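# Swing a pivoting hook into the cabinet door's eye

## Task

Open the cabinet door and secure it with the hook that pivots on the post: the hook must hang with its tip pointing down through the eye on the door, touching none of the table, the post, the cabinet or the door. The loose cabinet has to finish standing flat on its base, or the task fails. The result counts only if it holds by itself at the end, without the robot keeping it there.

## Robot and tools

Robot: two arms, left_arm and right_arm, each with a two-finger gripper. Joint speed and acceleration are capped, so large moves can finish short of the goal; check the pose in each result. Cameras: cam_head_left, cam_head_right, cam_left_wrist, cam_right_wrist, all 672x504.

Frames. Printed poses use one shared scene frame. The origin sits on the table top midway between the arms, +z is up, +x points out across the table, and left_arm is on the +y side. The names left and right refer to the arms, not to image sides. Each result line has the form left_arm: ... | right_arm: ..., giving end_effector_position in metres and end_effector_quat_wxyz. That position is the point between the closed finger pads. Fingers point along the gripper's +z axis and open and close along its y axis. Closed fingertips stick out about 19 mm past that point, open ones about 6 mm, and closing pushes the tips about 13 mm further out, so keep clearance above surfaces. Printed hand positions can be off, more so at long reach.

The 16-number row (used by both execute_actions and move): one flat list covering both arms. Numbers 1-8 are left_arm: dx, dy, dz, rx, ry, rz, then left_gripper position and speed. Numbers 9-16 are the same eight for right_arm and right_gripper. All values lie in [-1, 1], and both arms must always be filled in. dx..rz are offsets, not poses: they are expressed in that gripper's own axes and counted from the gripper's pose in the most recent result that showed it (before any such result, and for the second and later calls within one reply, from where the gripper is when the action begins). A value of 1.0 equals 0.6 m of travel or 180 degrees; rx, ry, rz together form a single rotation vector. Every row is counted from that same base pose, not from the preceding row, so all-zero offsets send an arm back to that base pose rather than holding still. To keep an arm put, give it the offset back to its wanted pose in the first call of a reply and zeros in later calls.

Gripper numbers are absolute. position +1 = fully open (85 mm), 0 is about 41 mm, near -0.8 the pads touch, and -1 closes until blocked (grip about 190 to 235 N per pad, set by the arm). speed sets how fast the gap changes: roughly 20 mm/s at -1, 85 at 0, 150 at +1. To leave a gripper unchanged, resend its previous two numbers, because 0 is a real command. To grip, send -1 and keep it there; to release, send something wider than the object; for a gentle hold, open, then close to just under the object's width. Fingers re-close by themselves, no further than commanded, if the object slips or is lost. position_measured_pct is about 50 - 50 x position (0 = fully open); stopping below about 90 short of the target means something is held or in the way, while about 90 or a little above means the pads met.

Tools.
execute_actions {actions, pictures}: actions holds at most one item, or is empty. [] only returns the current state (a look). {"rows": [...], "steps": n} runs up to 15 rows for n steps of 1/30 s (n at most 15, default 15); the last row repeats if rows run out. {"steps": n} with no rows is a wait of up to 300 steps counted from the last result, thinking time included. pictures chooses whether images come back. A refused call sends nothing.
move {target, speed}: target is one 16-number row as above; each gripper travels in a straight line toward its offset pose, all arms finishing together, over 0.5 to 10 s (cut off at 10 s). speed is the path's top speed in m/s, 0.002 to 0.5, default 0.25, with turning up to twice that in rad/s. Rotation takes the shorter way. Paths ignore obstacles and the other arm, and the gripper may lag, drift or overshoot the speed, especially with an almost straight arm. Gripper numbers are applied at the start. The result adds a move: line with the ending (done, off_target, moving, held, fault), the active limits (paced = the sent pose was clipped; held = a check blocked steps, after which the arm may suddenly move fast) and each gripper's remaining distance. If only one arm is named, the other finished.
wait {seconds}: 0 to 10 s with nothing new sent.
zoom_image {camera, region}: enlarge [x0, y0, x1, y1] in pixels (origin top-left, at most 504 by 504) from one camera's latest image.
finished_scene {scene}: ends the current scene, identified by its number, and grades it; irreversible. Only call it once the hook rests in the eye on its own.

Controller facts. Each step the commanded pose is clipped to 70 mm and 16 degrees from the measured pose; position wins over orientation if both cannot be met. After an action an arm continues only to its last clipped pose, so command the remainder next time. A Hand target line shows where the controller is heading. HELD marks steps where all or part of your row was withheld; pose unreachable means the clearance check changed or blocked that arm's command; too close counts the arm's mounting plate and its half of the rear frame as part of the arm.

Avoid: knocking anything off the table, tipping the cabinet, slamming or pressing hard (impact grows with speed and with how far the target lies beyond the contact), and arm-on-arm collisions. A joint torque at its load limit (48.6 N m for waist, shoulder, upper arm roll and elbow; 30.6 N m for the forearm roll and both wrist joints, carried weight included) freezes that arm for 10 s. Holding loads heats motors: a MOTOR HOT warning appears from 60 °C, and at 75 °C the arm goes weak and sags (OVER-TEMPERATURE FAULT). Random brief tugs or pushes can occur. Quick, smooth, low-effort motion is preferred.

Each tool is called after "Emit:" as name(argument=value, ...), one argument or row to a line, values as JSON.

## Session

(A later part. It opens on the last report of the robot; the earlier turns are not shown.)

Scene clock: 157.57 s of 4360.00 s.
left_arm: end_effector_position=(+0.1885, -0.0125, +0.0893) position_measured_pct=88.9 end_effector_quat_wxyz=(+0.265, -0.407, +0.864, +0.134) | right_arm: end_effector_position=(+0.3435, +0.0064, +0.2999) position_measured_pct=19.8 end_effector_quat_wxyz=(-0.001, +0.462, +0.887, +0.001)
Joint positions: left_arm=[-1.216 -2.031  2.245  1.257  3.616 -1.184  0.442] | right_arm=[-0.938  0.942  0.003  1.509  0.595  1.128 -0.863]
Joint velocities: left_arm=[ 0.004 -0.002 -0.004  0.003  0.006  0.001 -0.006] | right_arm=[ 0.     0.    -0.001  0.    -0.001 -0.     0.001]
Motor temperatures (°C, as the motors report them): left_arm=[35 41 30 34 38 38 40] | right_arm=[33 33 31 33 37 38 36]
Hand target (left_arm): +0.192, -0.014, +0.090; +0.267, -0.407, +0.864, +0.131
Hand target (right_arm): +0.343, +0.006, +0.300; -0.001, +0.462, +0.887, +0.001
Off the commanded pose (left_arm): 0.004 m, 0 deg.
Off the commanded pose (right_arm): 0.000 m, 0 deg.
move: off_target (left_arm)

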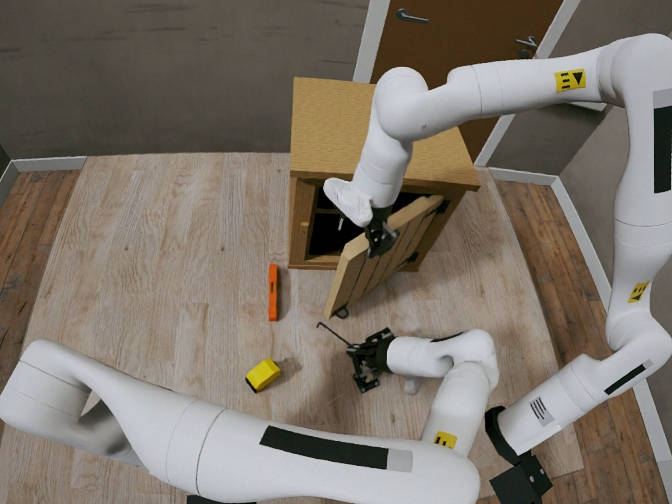

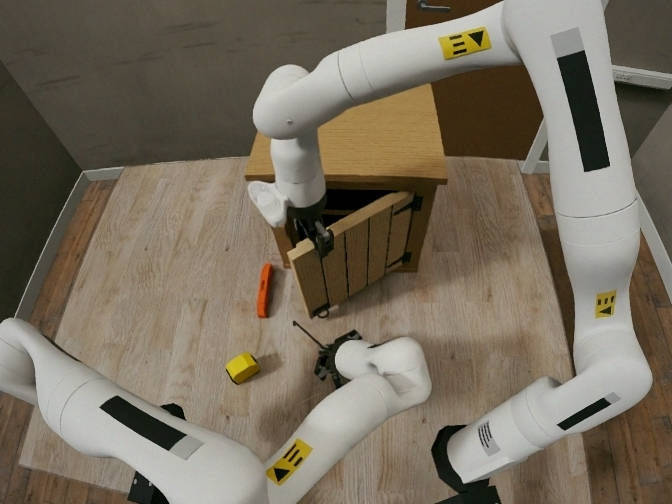

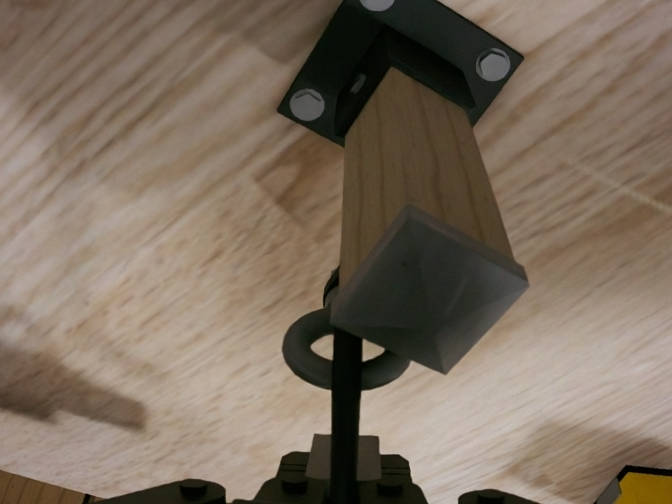

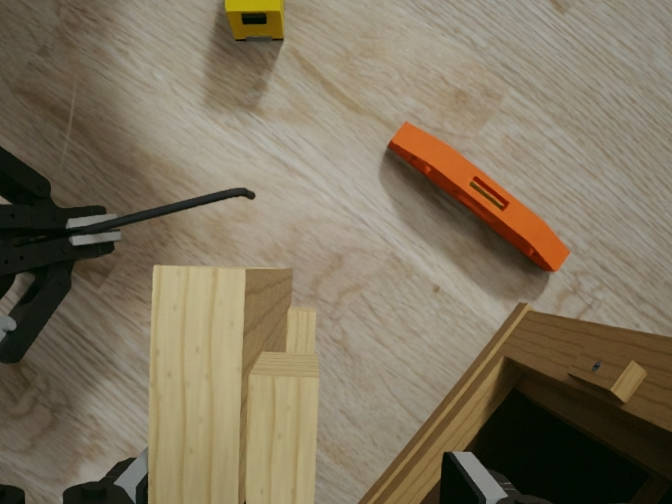

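Emit:
move(
  target=[0,0,0,0,0,0,-1,0,0,0.017,0,0,0,0.015,0.6,0],
  speed=0.02,
)

Emit:
move(
  target=[0.002,-0.0184,-0.0014,0.0478,0,0.0682,-1,0,0,-0.045,0,0,0,0,0.6,0],
  speed=0.03,
)

Emit:
zoom_image(
  camera="cam_head_left",
  region=[280, 270, 410, 370],
)

Emit:
zoom_image(
  camera="cam_head_right",
  region=[260, 270, 390, 370],
)

Scene clock: 172.70 s of 4360.00 s.
left_arm: end_effector_position=(+0.1881, -0.0123, +0.0894) position_measured_pct=88.9 end_effector_quat_wxyz=(+0.264, -0.407, +0.864, +0.134) | right_arm: end_effector_position=(+0.3519, +0.0122, +0.2999) position_measured_pct=19.8 end_effector_quat_wxyz=(-0.001, +0.483, +0.876, +0.001)
Joint positions: left_arm=[-1.215 -2.031  2.244  1.257  3.618 -1.186  0.441] | right_arm=[-0.935  0.957  0.014  1.471  0.585  1.14  -0.885]
Joint velocities: left_arm=[ 0.    -0.001 -0.001 -0.001  0.001  0.002 -0.003] | right_arm=[-0.     0.001 -0.001 -0.001 -0.     0.001  0.001]
Motor temperatures (°C, as the motors report them): left_arm=[35 42 31 34 38 38 40] | right_arm=[33 33 31 33 37 38 36]
Hand target (left_arm): +0.189, -0.013, +0.089; +0.265, -0.407, +0.864, +0.134
Hand target (right_arm): +0.352, +0.012, +0.300; -0.001, +0.483, +0.876, +0.001
Off the commanded pose (left_arm): 0.000 m, 0 deg.
Off the commanded pose (right_arm): 0.000 m, 0 deg.
After step 90, 10.73 s passed at rest.
move: done

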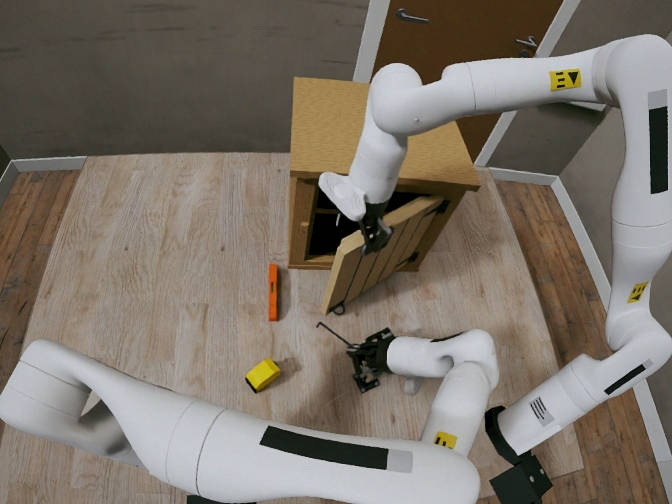

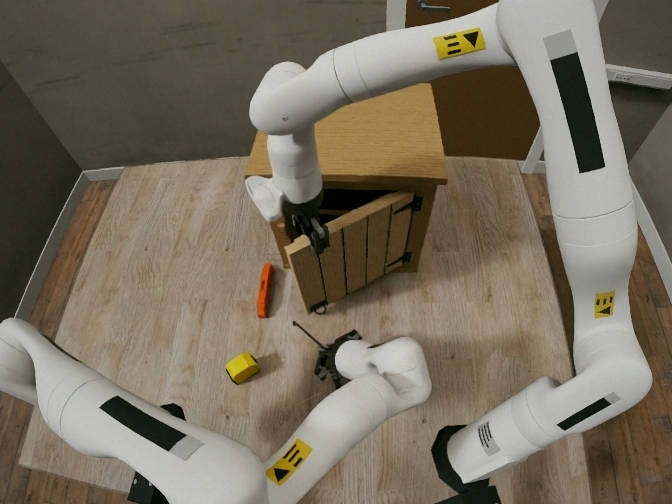

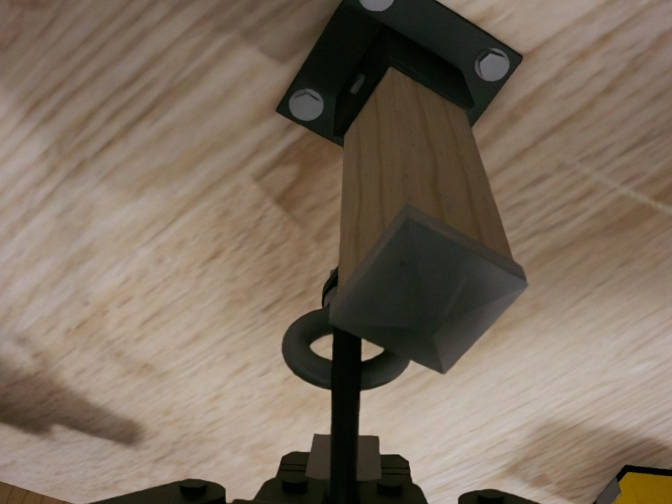

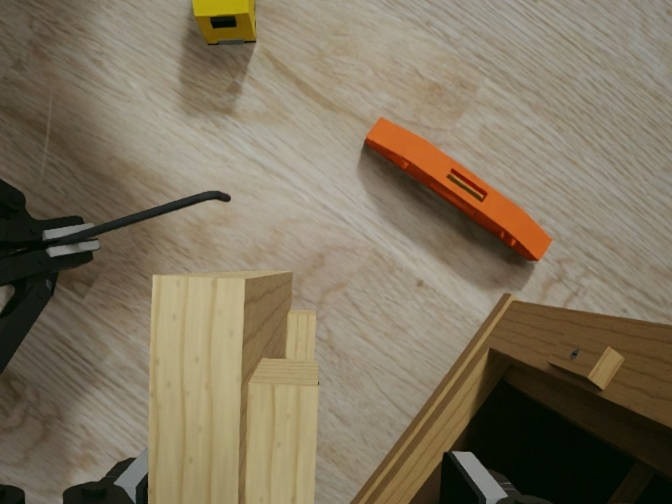

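Scene clock: 177.30 s of 4360.00 s.
left_arm: end_effector_position=(+0.1956, -0.0200, +0.0892) position_measured_pct=88.9 end_effector_quat_wxyz=(+0.278, -0.291, +0.910, +0.097) | right_arm: end_effector_position=(+0.3290, -0.0023, +0.2999) position_measured_pct=19.8 end_effector_quat_wxyz=(-0.001, +0.483, +0.876, +0.001)
Joint positions: left_arm=[-1.139 -2.002  2.301  1.382  3.574 -0.985  0.256] | right_arm=[-0.961  0.921  0.014  1.568  0.589  1.099 -0.938]
Joint velocities: left_arm=[ 0.001  0.001 -0.     0.001  0.     0.001 -0.002] | right_arm=[-0.    -0.    -0.     0.001 -0.     0.001 -0.001]
Motor temperatures (°C, as the motors report them): left_arm=[35 42 31 34 38 38 40] | right_arm=[33 33 30 33 37 38 36]
Hand target (left_arm): +0.196, -0.020, +0.089; +0.278, -0.291, +0.910, +0.097
Hand target (right_arm): +0.329, -0.002, +0.300; -0.001, +0.483, +0.876, +0.001
Off the commanded pose (left_arm): 0.000 m, 0 deg.
Off the commanded pose (right_arm): 0.000 m, 0 deg.
move: done

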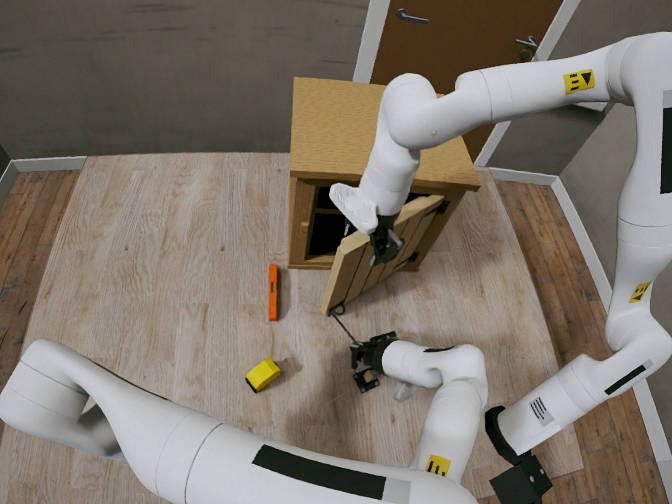

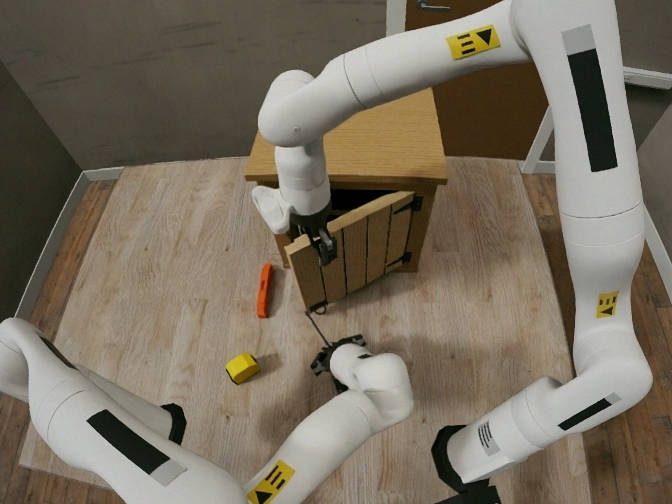

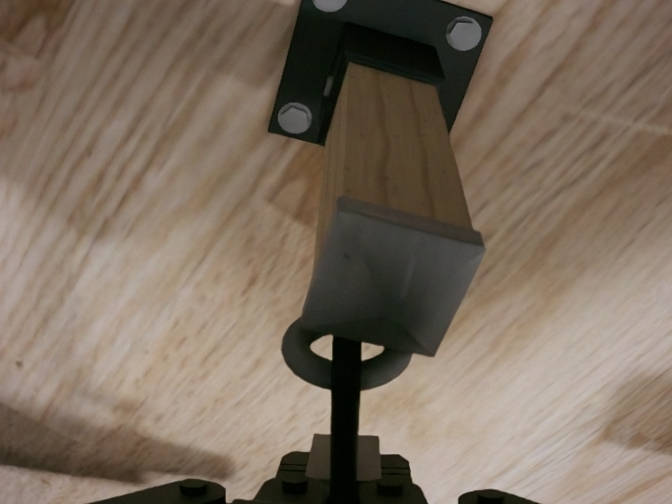

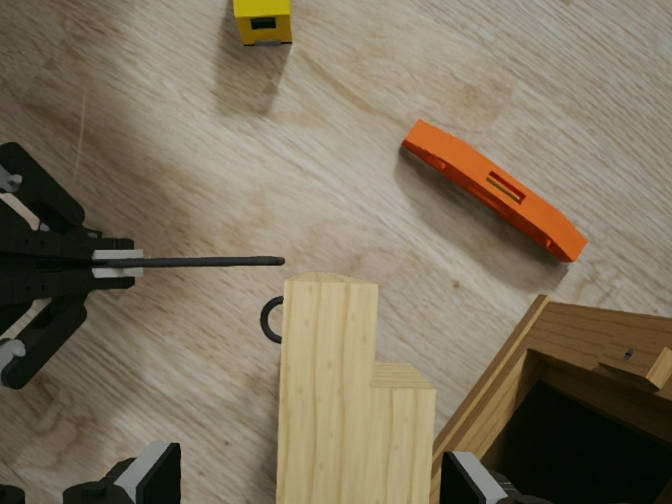

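Region (280, 270, 410, 370) of cam_head_left's 672x504 image, scaled by 3.877, with more detail than that image has; it fills the top 388 rows of this view, and the rest is white.

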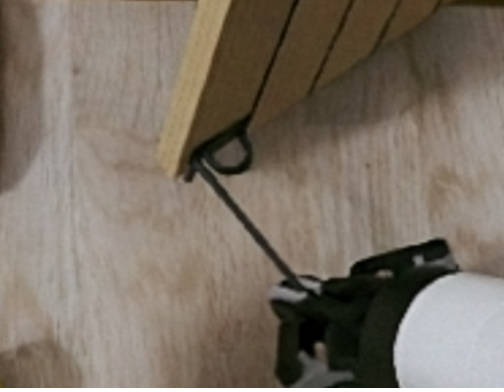

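Region (260, 270, 390, 370) of cam_head_right's 672x504 image, scaled by 3.877, with more detail than that image has; it fills the top 388 rows of this view, and the rest is white.

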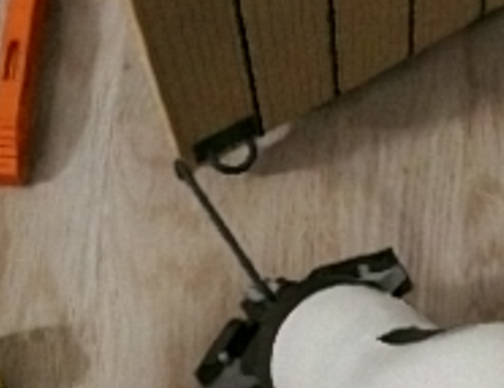

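Emit:
move(
  target=[-0.004,0,-0.0066,0,-0.033,0,-1,0,0,0,0,0,0,0,0.6,0],
  speed=0.03,
)

Emit:
move(
  target=[0.002,-0.0196,-0.0017,0.0559,0,0.0654,-1,0,0,0,0,0,0,0,0.6,0],
  speed=0.03,
)

Emit:
zoom_image(
  camera="cam_head_left",
  region=[280, 270, 410, 370],
)

Emit:
zoom_image(
  camera="cam_head_right",
  region=[260, 270, 390, 370],
)

Emit:
zoom_image(
  camera="cam_right_wrist",
  region=[200, 250, 330, 380],
)

Scene clock: 200.57 s of 4360.00 s.
left_arm: end_effector_position=(+0.1954, -0.0201, +0.0936) position_measured_pct=88.9 end_effector_quat_wxyz=(+0.325, -0.286, +0.894, +0.113) | right_arm: end_effector_position=(+0.3290, -0.0023, +0.2999) position_measured_pct=19.8 end_effector_quat_wxyz=(-0.001, +0.483, +0.876, +0.001)
Joint positions: left_arm=[-1.095 -2.066  2.278  1.306  3.539 -1.083  0.318] | right_arm=[-0.961  0.921  0.014  1.568  0.589  1.099 -0.938]
Joint velocities: left_arm=[ 0.001 -0.002 -0.    -0.002 -0.001 -0.002 -0.   ] | right_arm=[-0.    -0.     0.     0.     0.    -0.001  0.001]
Motor temperatures (°C, as the motors report them): left_arm=[35 42 31 34 38 38 40] | right_arm=[34 33 30 33 37 38 36]
Hand target (left_arm): +0.196, -0.020, +0.094; +0.325, -0.286, +0.894, +0.112
Hand target (right_arm): +0.329, -0.002, +0.300; -0.001, +0.483, +0.876, +0.001
Off the commanded pose (left_arm): 0.000 m, 0 deg.
Off the commanded pose (right_arm): 0.000 m, 0 deg.
After step 90, 18.30 s passed at rest.
move: done

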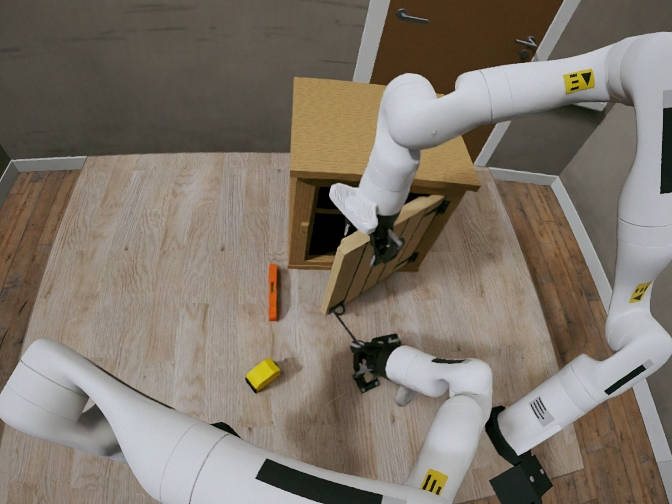

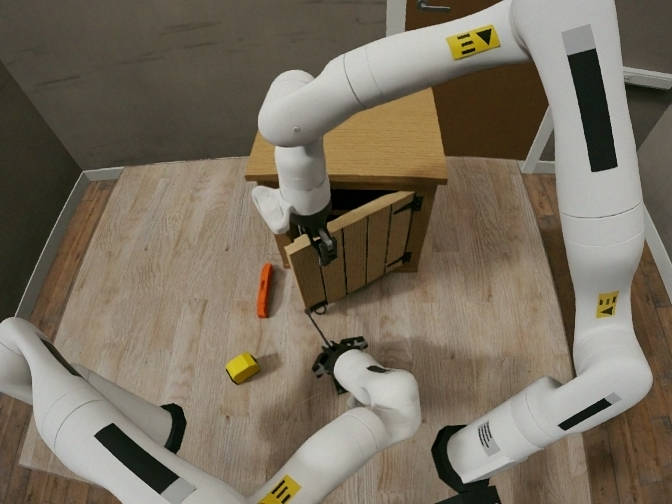

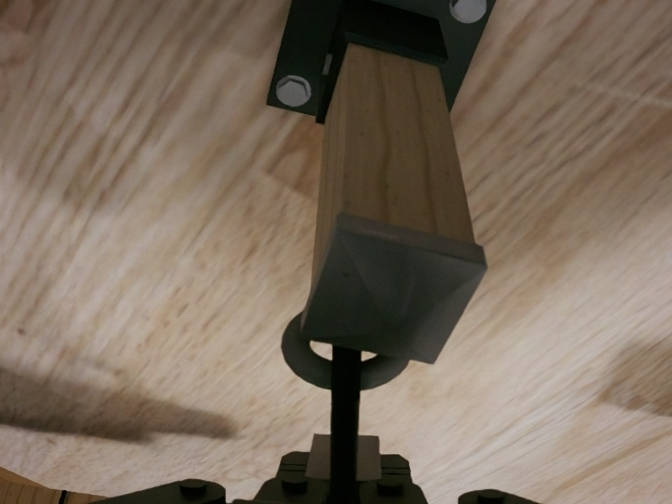

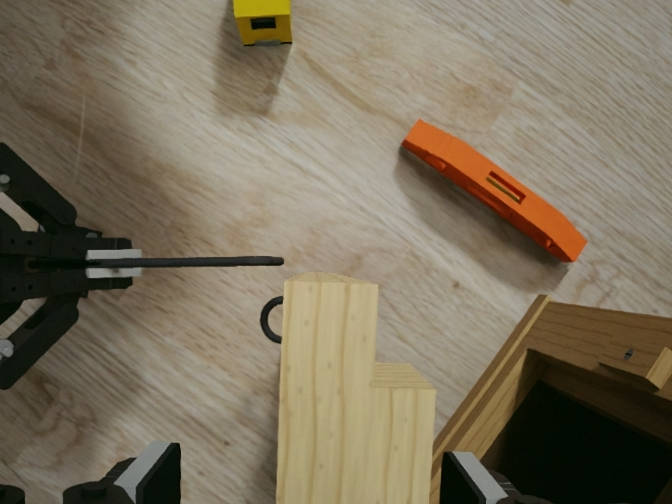

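Scene clock: 205.30 s of 4360.00 s.
left_arm: end_effector_position=(+0.2010, -0.0297, +0.0932) position_measured_pct=88.9 end_effector_quat_wxyz=(+0.335, -0.164, +0.925, +0.067) | right_arm: end_effector_position=(+0.3290, -0.0023, +0.2999) position_measured_pct=19.8 end_effector_quat_wxyz=(-0.001, +0.483, +0.876, +0.001)
Joint positions: left_arm=[-1.015 -2.024  2.347  1.469  3.499 -0.824  0.143] | right_arm=[-0.961  0.921  0.014  1.568  0.589  1.099 -0.938]
Joint velocities: left_arm=[ 0.002  0.    -0.     0.002  0.002  0.003 -0.   ] | right_arm=[ 0.    -0.    -0.001 -0.     0.001 -0.001 -0.002]
Motor temperatures (°C, as the motors report them): left_arm=[35 42 31 34 38 38 40] | right_arm=[34 33 30 33 37 38 36]
Hand target (left_arm): +0.201, -0.030, +0.093; +0.336, -0.164, +0.925, +0.066
Hand target (right_arm): +0.329, -0.002, +0.300; -0.001, +0.483, +0.876, +0.001
Off the commanded pose (left_arm): 0.001 m, 0 deg.
Off the commanded pose (right_arm): 0.000 m, 0 deg.
move: done

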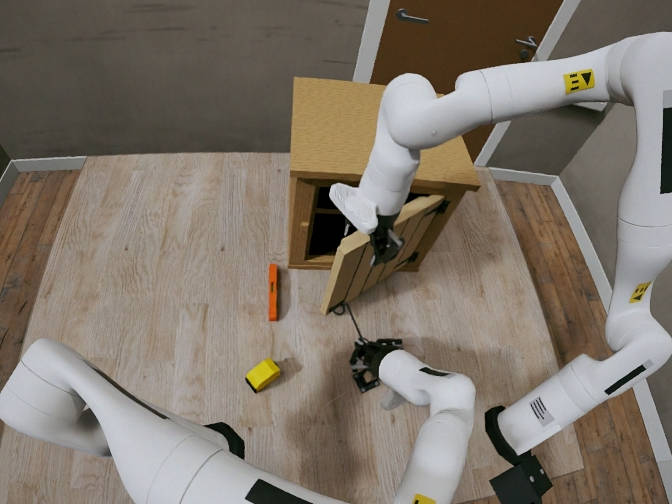

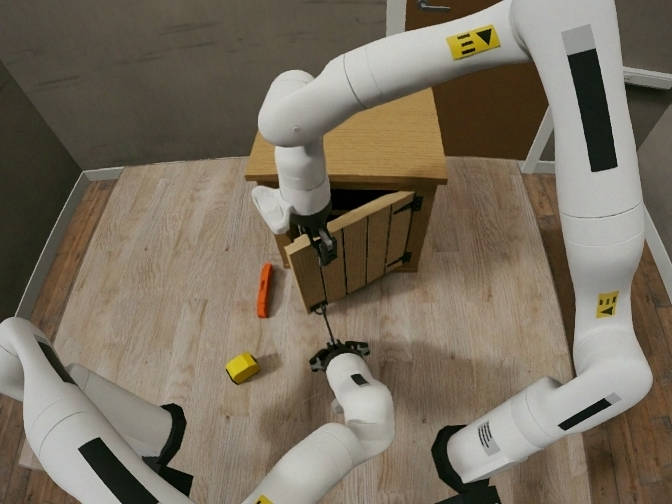

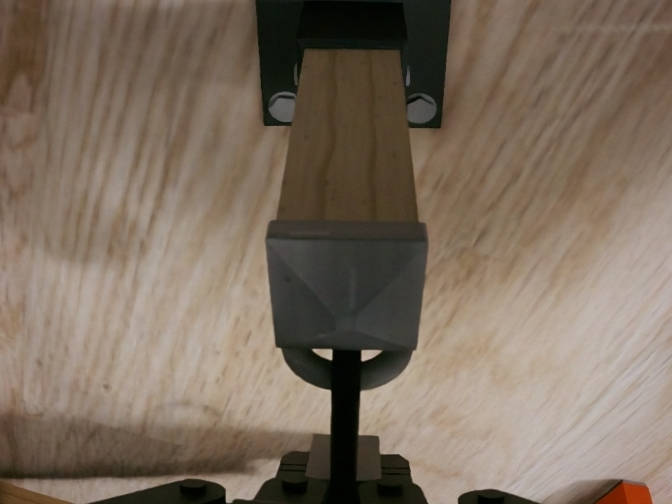

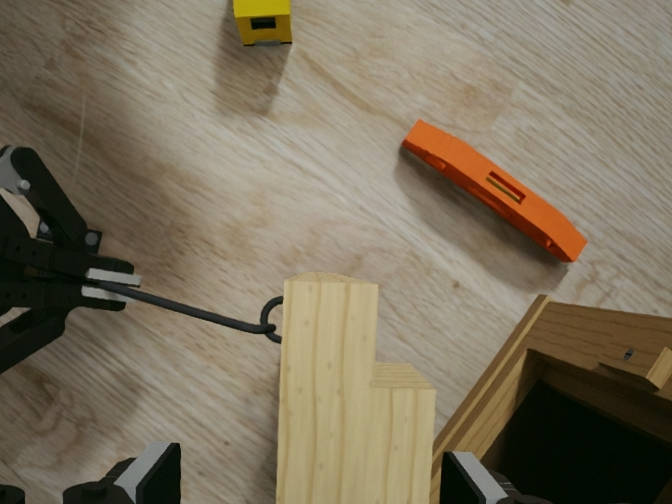

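Region (280, 270, 410, 370) of cam_head_left's 672x504 image, scaled by 3.877, with more detail than that image has; it fills the top 388 rows of this view, and the rest is white.

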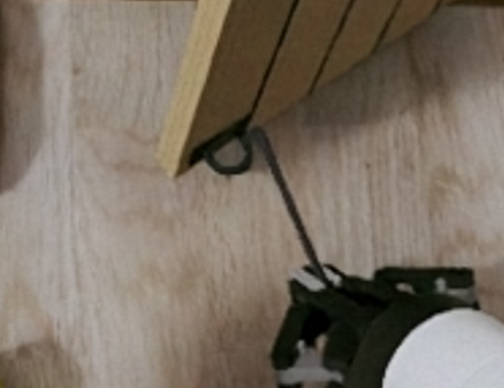

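Region (260, 270, 390, 370) of cam_head_right's 672x504 image, scaled by 3.877, with more detail than that image has; it fills the top 388 rows of this view, and the rest is white.

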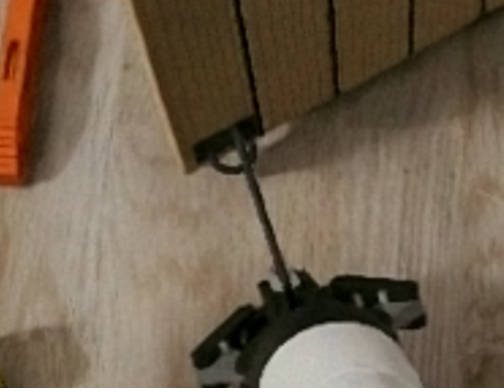

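Region (200, 250, 330, 380) of cam_right_wrist's 672x504 image, scaled by 3.877.

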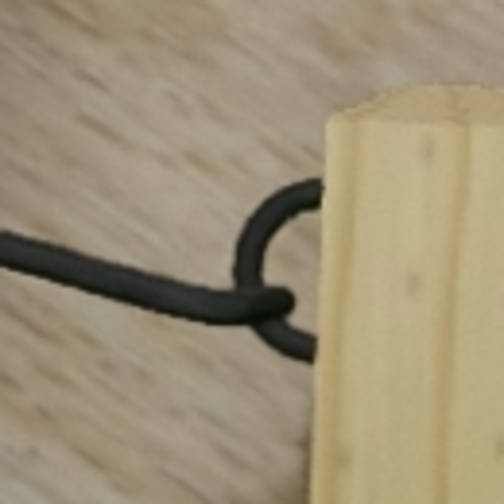

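Emit:
move(
  target=[0.0055,0,0.0088,0,0.044,0,-1,0,0,0,0,0,0,0,0.6,0],
  speed=0.02,
)

Emit:
zoom_image(
  camera="cam_head_left",
  region=[280, 270, 410, 370],
)

Emit:
zoom_image(
  camera="cam_head_right",
  region=[260, 270, 390, 370],
)

Emit:
zoom_image(
  camera="cam_right_wrist",
  region=[200, 250, 330, 380],
)

Scene clock: 217.73 s of 4360.00 s.
left_arm: end_effector_position=(+0.2010, -0.0297, +0.0874) position_measured_pct=88.9 end_effector_quat_wxyz=(+0.270, -0.168, +0.946, +0.056) | right_arm: end_effector_position=(+0.3290, -0.0023, +0.2999) position_measured_pct=19.8 end_effector_quat_wxyz=(-0.001, +0.483, +0.876, +0.001)
Joint positions: left_arm=[-1.118 -1.935  2.378  1.532  3.527 -0.726  0.05 ] | right_arm=[-0.961  0.921  0.014  1.568  0.589  1.099 -0.938]
Joint velocities: left_arm=[-0.002  0.002 -0.     0.003  0.002  0.001 -0.001] | right_arm=[-0.     0.    -0.001 -0.     0.     0.002 -0.   ]
Motor temperatures (°C, as the motors report them): left_arm=[35 42 31 34 38 38 40] | right_arm=[34 33 30 33 37 38 36]
Hand target (left_arm): +0.202, -0.029, +0.087; +0.271, -0.168, +0.946, +0.056
Hand target (right_arm): +0.329, -0.002, +0.300; -0.001, +0.483, +0.876, +0.001
Off the commanded pose (left_arm): 0.001 m, 0 deg.
Off the commanded pose (right_arm): 0.000 m, 0 deg.
After step 90, 5.77 s passed at rest.
move: done

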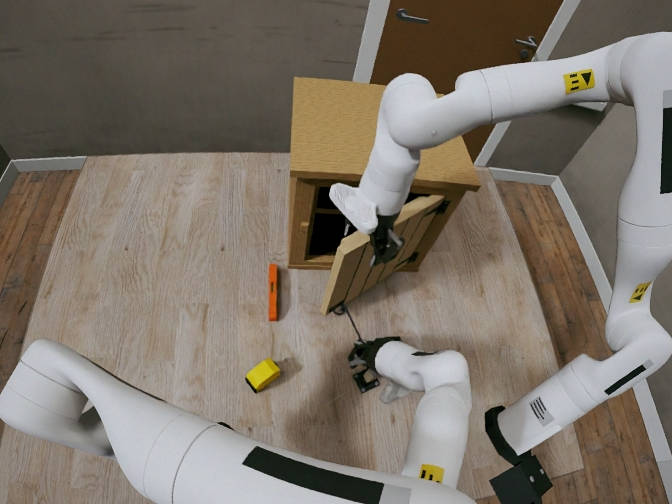

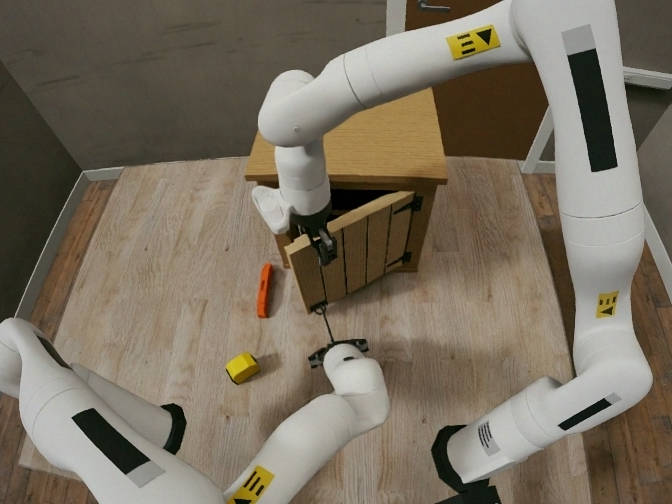

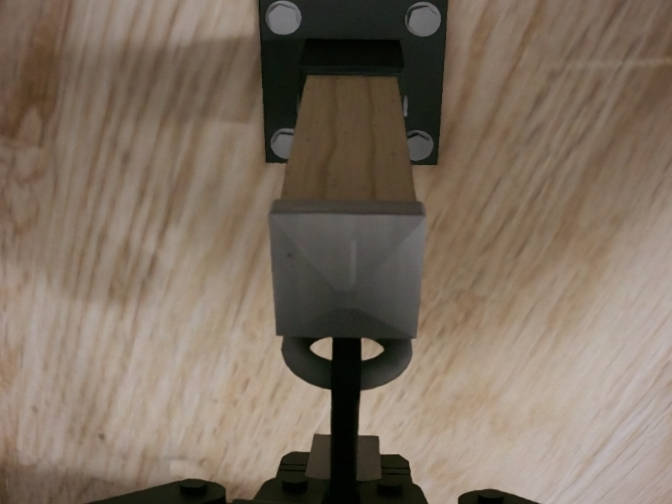

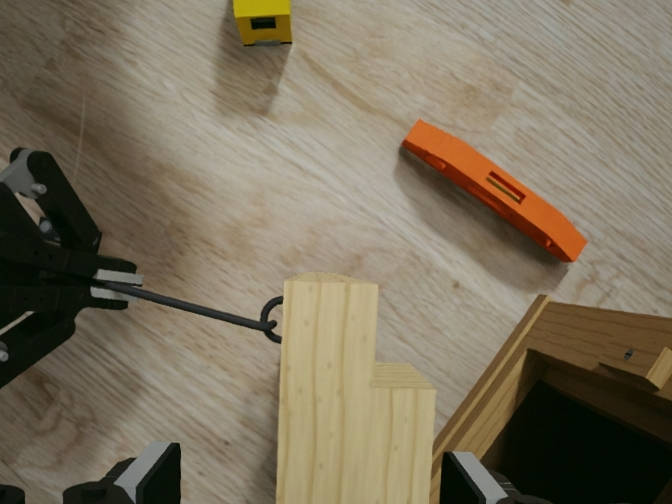

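Region (280, 270, 410, 370) of cam_head_left's 672x504 image, scaled by 3.877, with more detail than that image has; it fills the top 388 rows of this view, and the rest is white.

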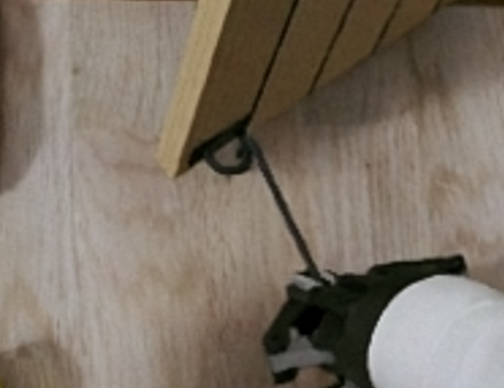

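Region (260, 270, 390, 370) of cam_head_right's 672x504 image, scaled by 3.877, with more detail than that image has; it fills the top 388 rows of this view, and the rest is white.

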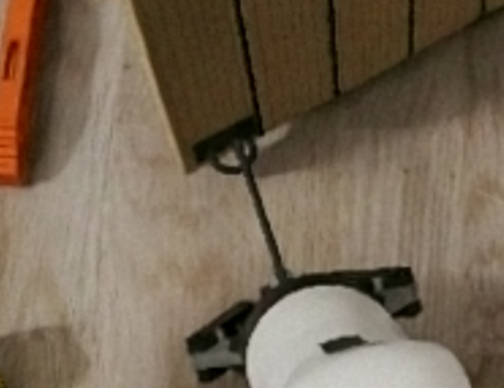

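Region (200, 250, 330, 380) of cam_right_wrist's 672x504 image, scaled by 3.877.

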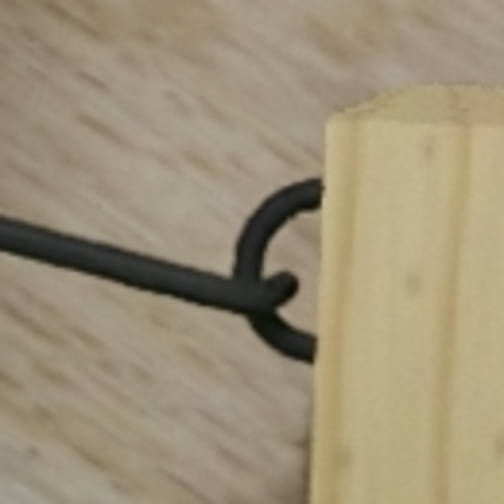

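Emit:
move(
  target=[0,0,0,0,0,0,-1,0,0,-0.015,0,0,0,0,0.6,0],
  speed=0.01,
)

Emit:
zoom_image(
  camera="cam_head_left",
  region=[280, 270, 410, 370],
)

Emit:
zoom_image(
  camera="cam_right_wrist",
  region=[210, 250, 340, 380],
)

Scene clock: 224.67 s of 4360.00 s.
left_arm: end_effector_position=(+0.2009, -0.0297, +0.0875) position_measured_pct=88.9 end_effector_quat_wxyz=(+0.270, -0.168, +0.946, +0.056) | right_arm: end_effector_position=(+0.3214, -0.0071, +0.2999) position_measured_pct=19.8 end_effector_quat_wxyz=(-0.001, +0.483, +0.876, +0.001)
Joint positions: left_arm=[-1.118 -1.935  2.377  1.532  3.527 -0.727  0.05 ] | right_arm=[-0.97   0.91   0.013  1.599  0.59   1.085 -0.955]
Joint velocities: left_arm=[-0.    -0.001 -0.     0.001 -0.     0.001  0.001] | right_arm=[-0.001 -0.001 -0.001  0.001  0.001 -0.     0.   ]
Motor temperatures (°C, as the motors report them): left_arm=[35 42 31 34 38 38 40] | right_arm=[34 33 30 33 37 38 36]
Hand target (left_arm): +0.201, -0.030, +0.087; +0.270, -0.168, +0.946, +0.056
Hand target (right_arm): +0.321, -0.007, +0.300; -0.001, +0.483, +0.876, +0.001
Off the commanded pose (left_arm): 0.000 m, 0 deg.
Off the commanded pose (right_arm): 0.000 m, 0 deg.
After step 90, 2.80 s passed at rest.
move: done

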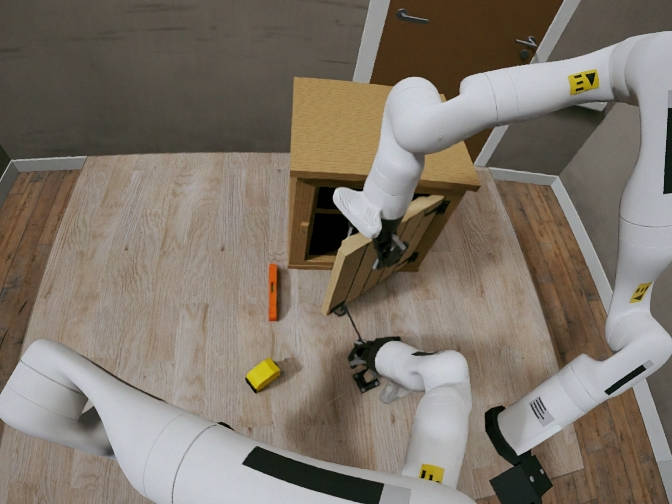

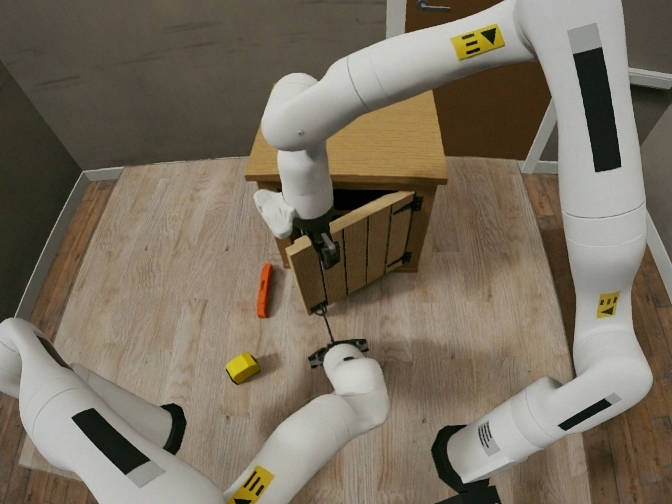

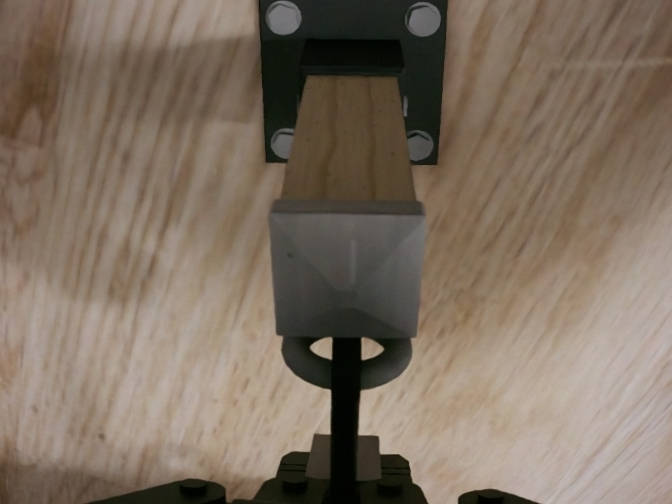

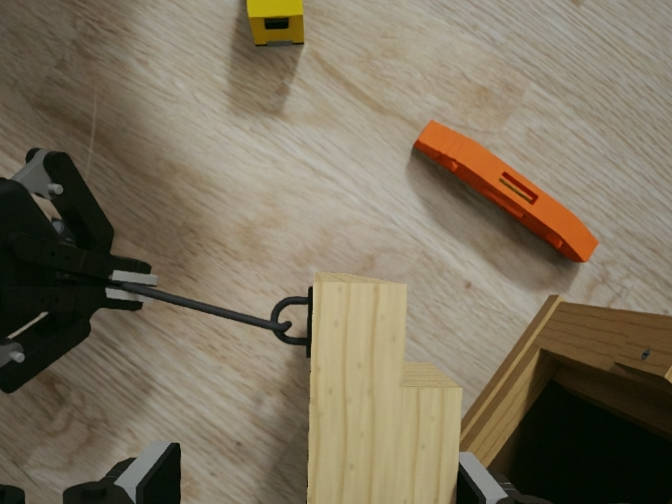

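Region (280, 270, 410, 370) of cam_head_left's 672x504 image, scaled by 3.877, with more detail than that image has; it fills the top 388 rows of this view, and the rest is white.

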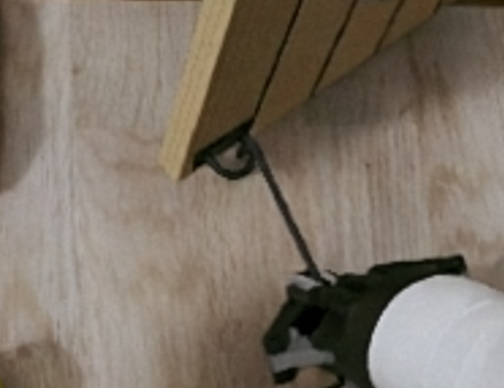

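Region (210, 250, 340, 380) of cam_right_wrist's 672x504 image, scaled by 3.877.

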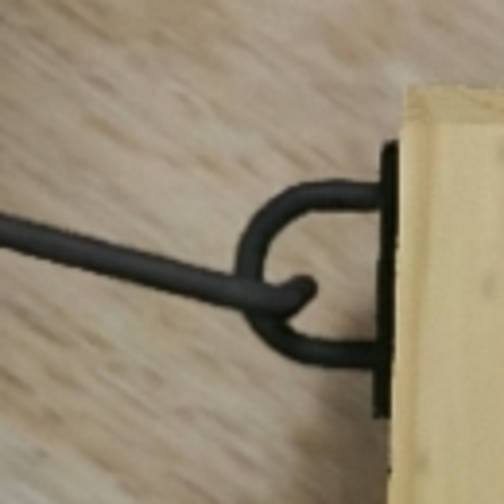

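Good. Lower another ~9°.

Emit:
move(
  target=[0.006,0,0.01,0,0.05,0,-1,0,0,0,0,0,0,0,0.6,0],
  speed=0.02,
)

Emit:
zoom_image(
  camera="cam_head_left",
  region=[280, 270, 410, 370],
)

Emit:
zoom_image(
  camera="cam_head_right",
  region=[260, 270, 390, 370],
)

Emit:
zoom_image(
  camera="cam_right_wrist",
  region=[210, 250, 340, 380],
)

Scene clock: 235.47 s of 4360.00 s.
left_arm: end_effector_position=(+0.2001, -0.0301, +0.0810) position_measured_pct=88.9 end_effector_quat_wxyz=(+0.195, -0.171, +0.965, +0.042) | right_arm: end_effector_position=(+0.3214, -0.0071, +0.2999) position_measured_pct=19.8 end_effector_quat_wxyz=(-0.001, +0.483, +0.876, +0.001)
Joint positions: left_arm=[-1.251 -1.834  2.424  1.587  3.551 -0.632 -0.062] | right_arm=[-0.97   0.91   0.013  1.599  0.59   1.085 -0.955]
Joint velocities: left_arm=[-0.003  0.001 -0.    -0.     0.002  0.002 -0.004] | right_arm=[ 0.     0.    -0.    -0.     0.    -0.     0.001]
Motor temperatures (°C, as the motors report them): left_arm=[35 43 31 34 38 38 40] | right_arm=[34 33 30 33 37 38 36]
Hand target (left_arm): +0.201, -0.030, +0.081; +0.195, -0.171, +0.965, +0.042
Hand target (right_arm): +0.321, -0.007, +0.300; -0.001, +0.483, +0.876, +0.001
Off the commanded pose (left_arm): 0.001 m, 0 deg.
Off the commanded pose (right_arm): 0.000 m, 0 deg.
After step 90, 3.63 s passed at rest.
move: done

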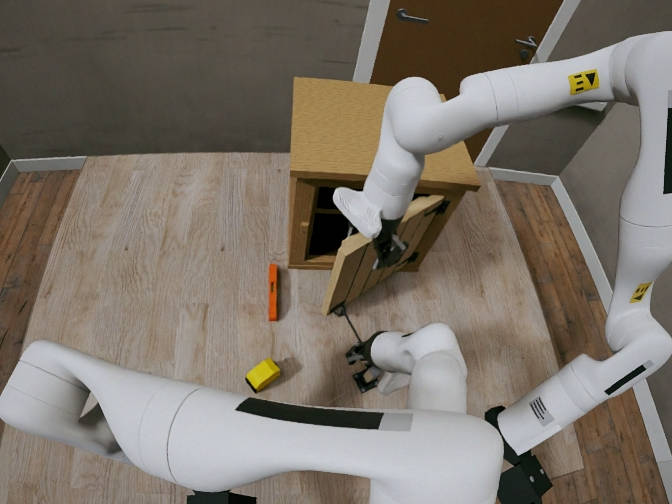

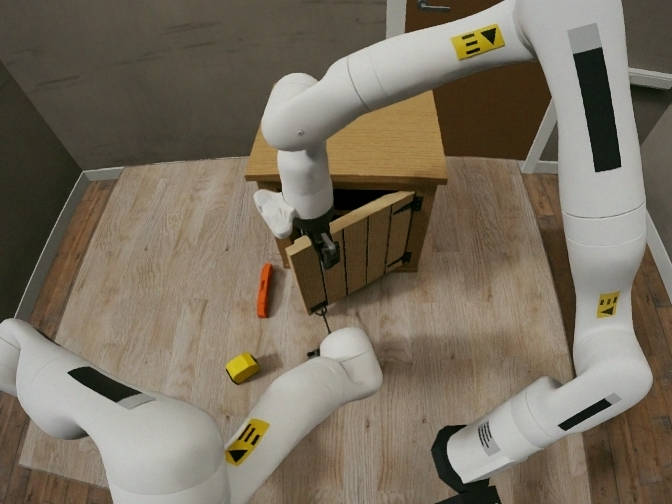

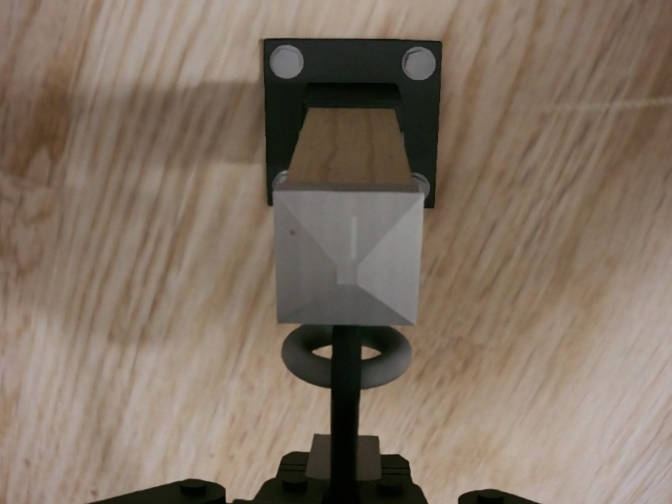

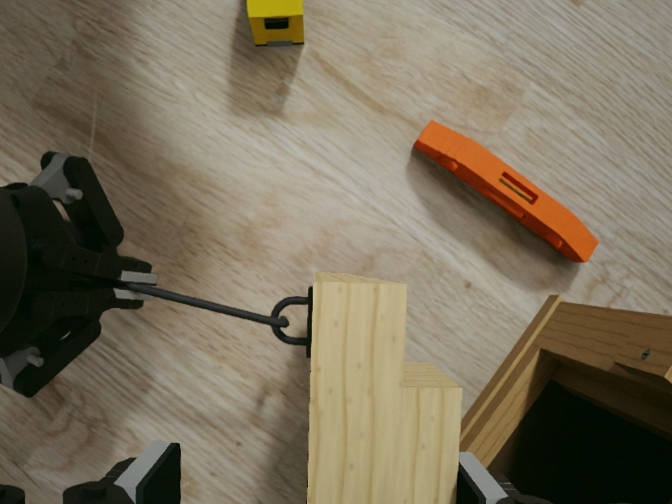

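Region (280, 270, 410, 370) of cam_head_left's 672x504 image, scaled by 3.877, with more detail than that image has; it fills the top 388 rows of this view, and the rest is white.

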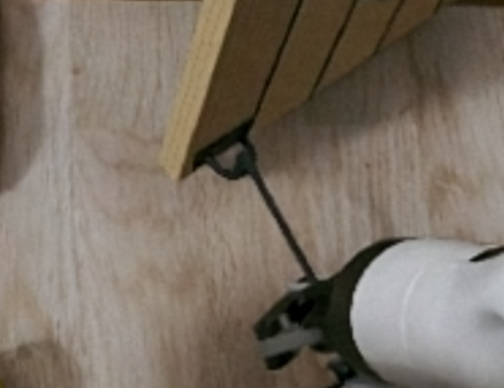

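Region (260, 270, 390, 370) of cam_head_right's 672x504 image, scaled by 3.877, with more detail than that image has; it fills the top 388 rows of this view, and the rest is white.

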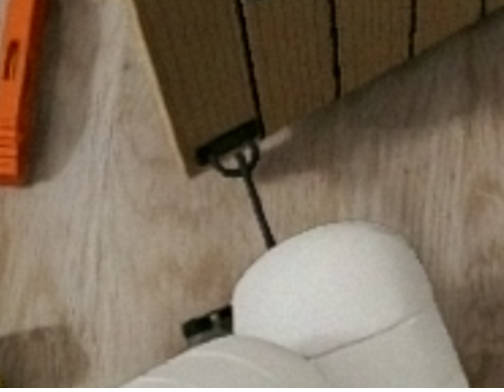

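Region (210, 250, 340, 380) of cam_right_wrist's 672x504 image, scaled by 3.877.

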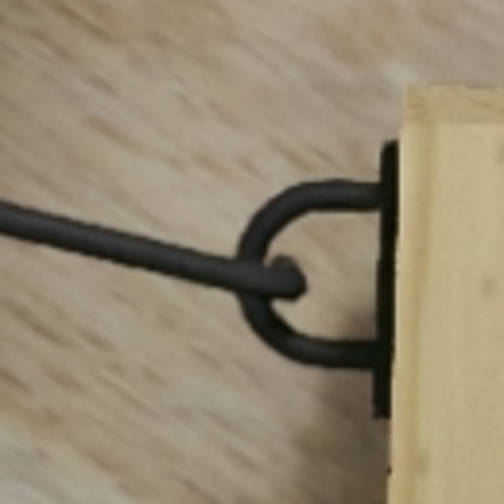

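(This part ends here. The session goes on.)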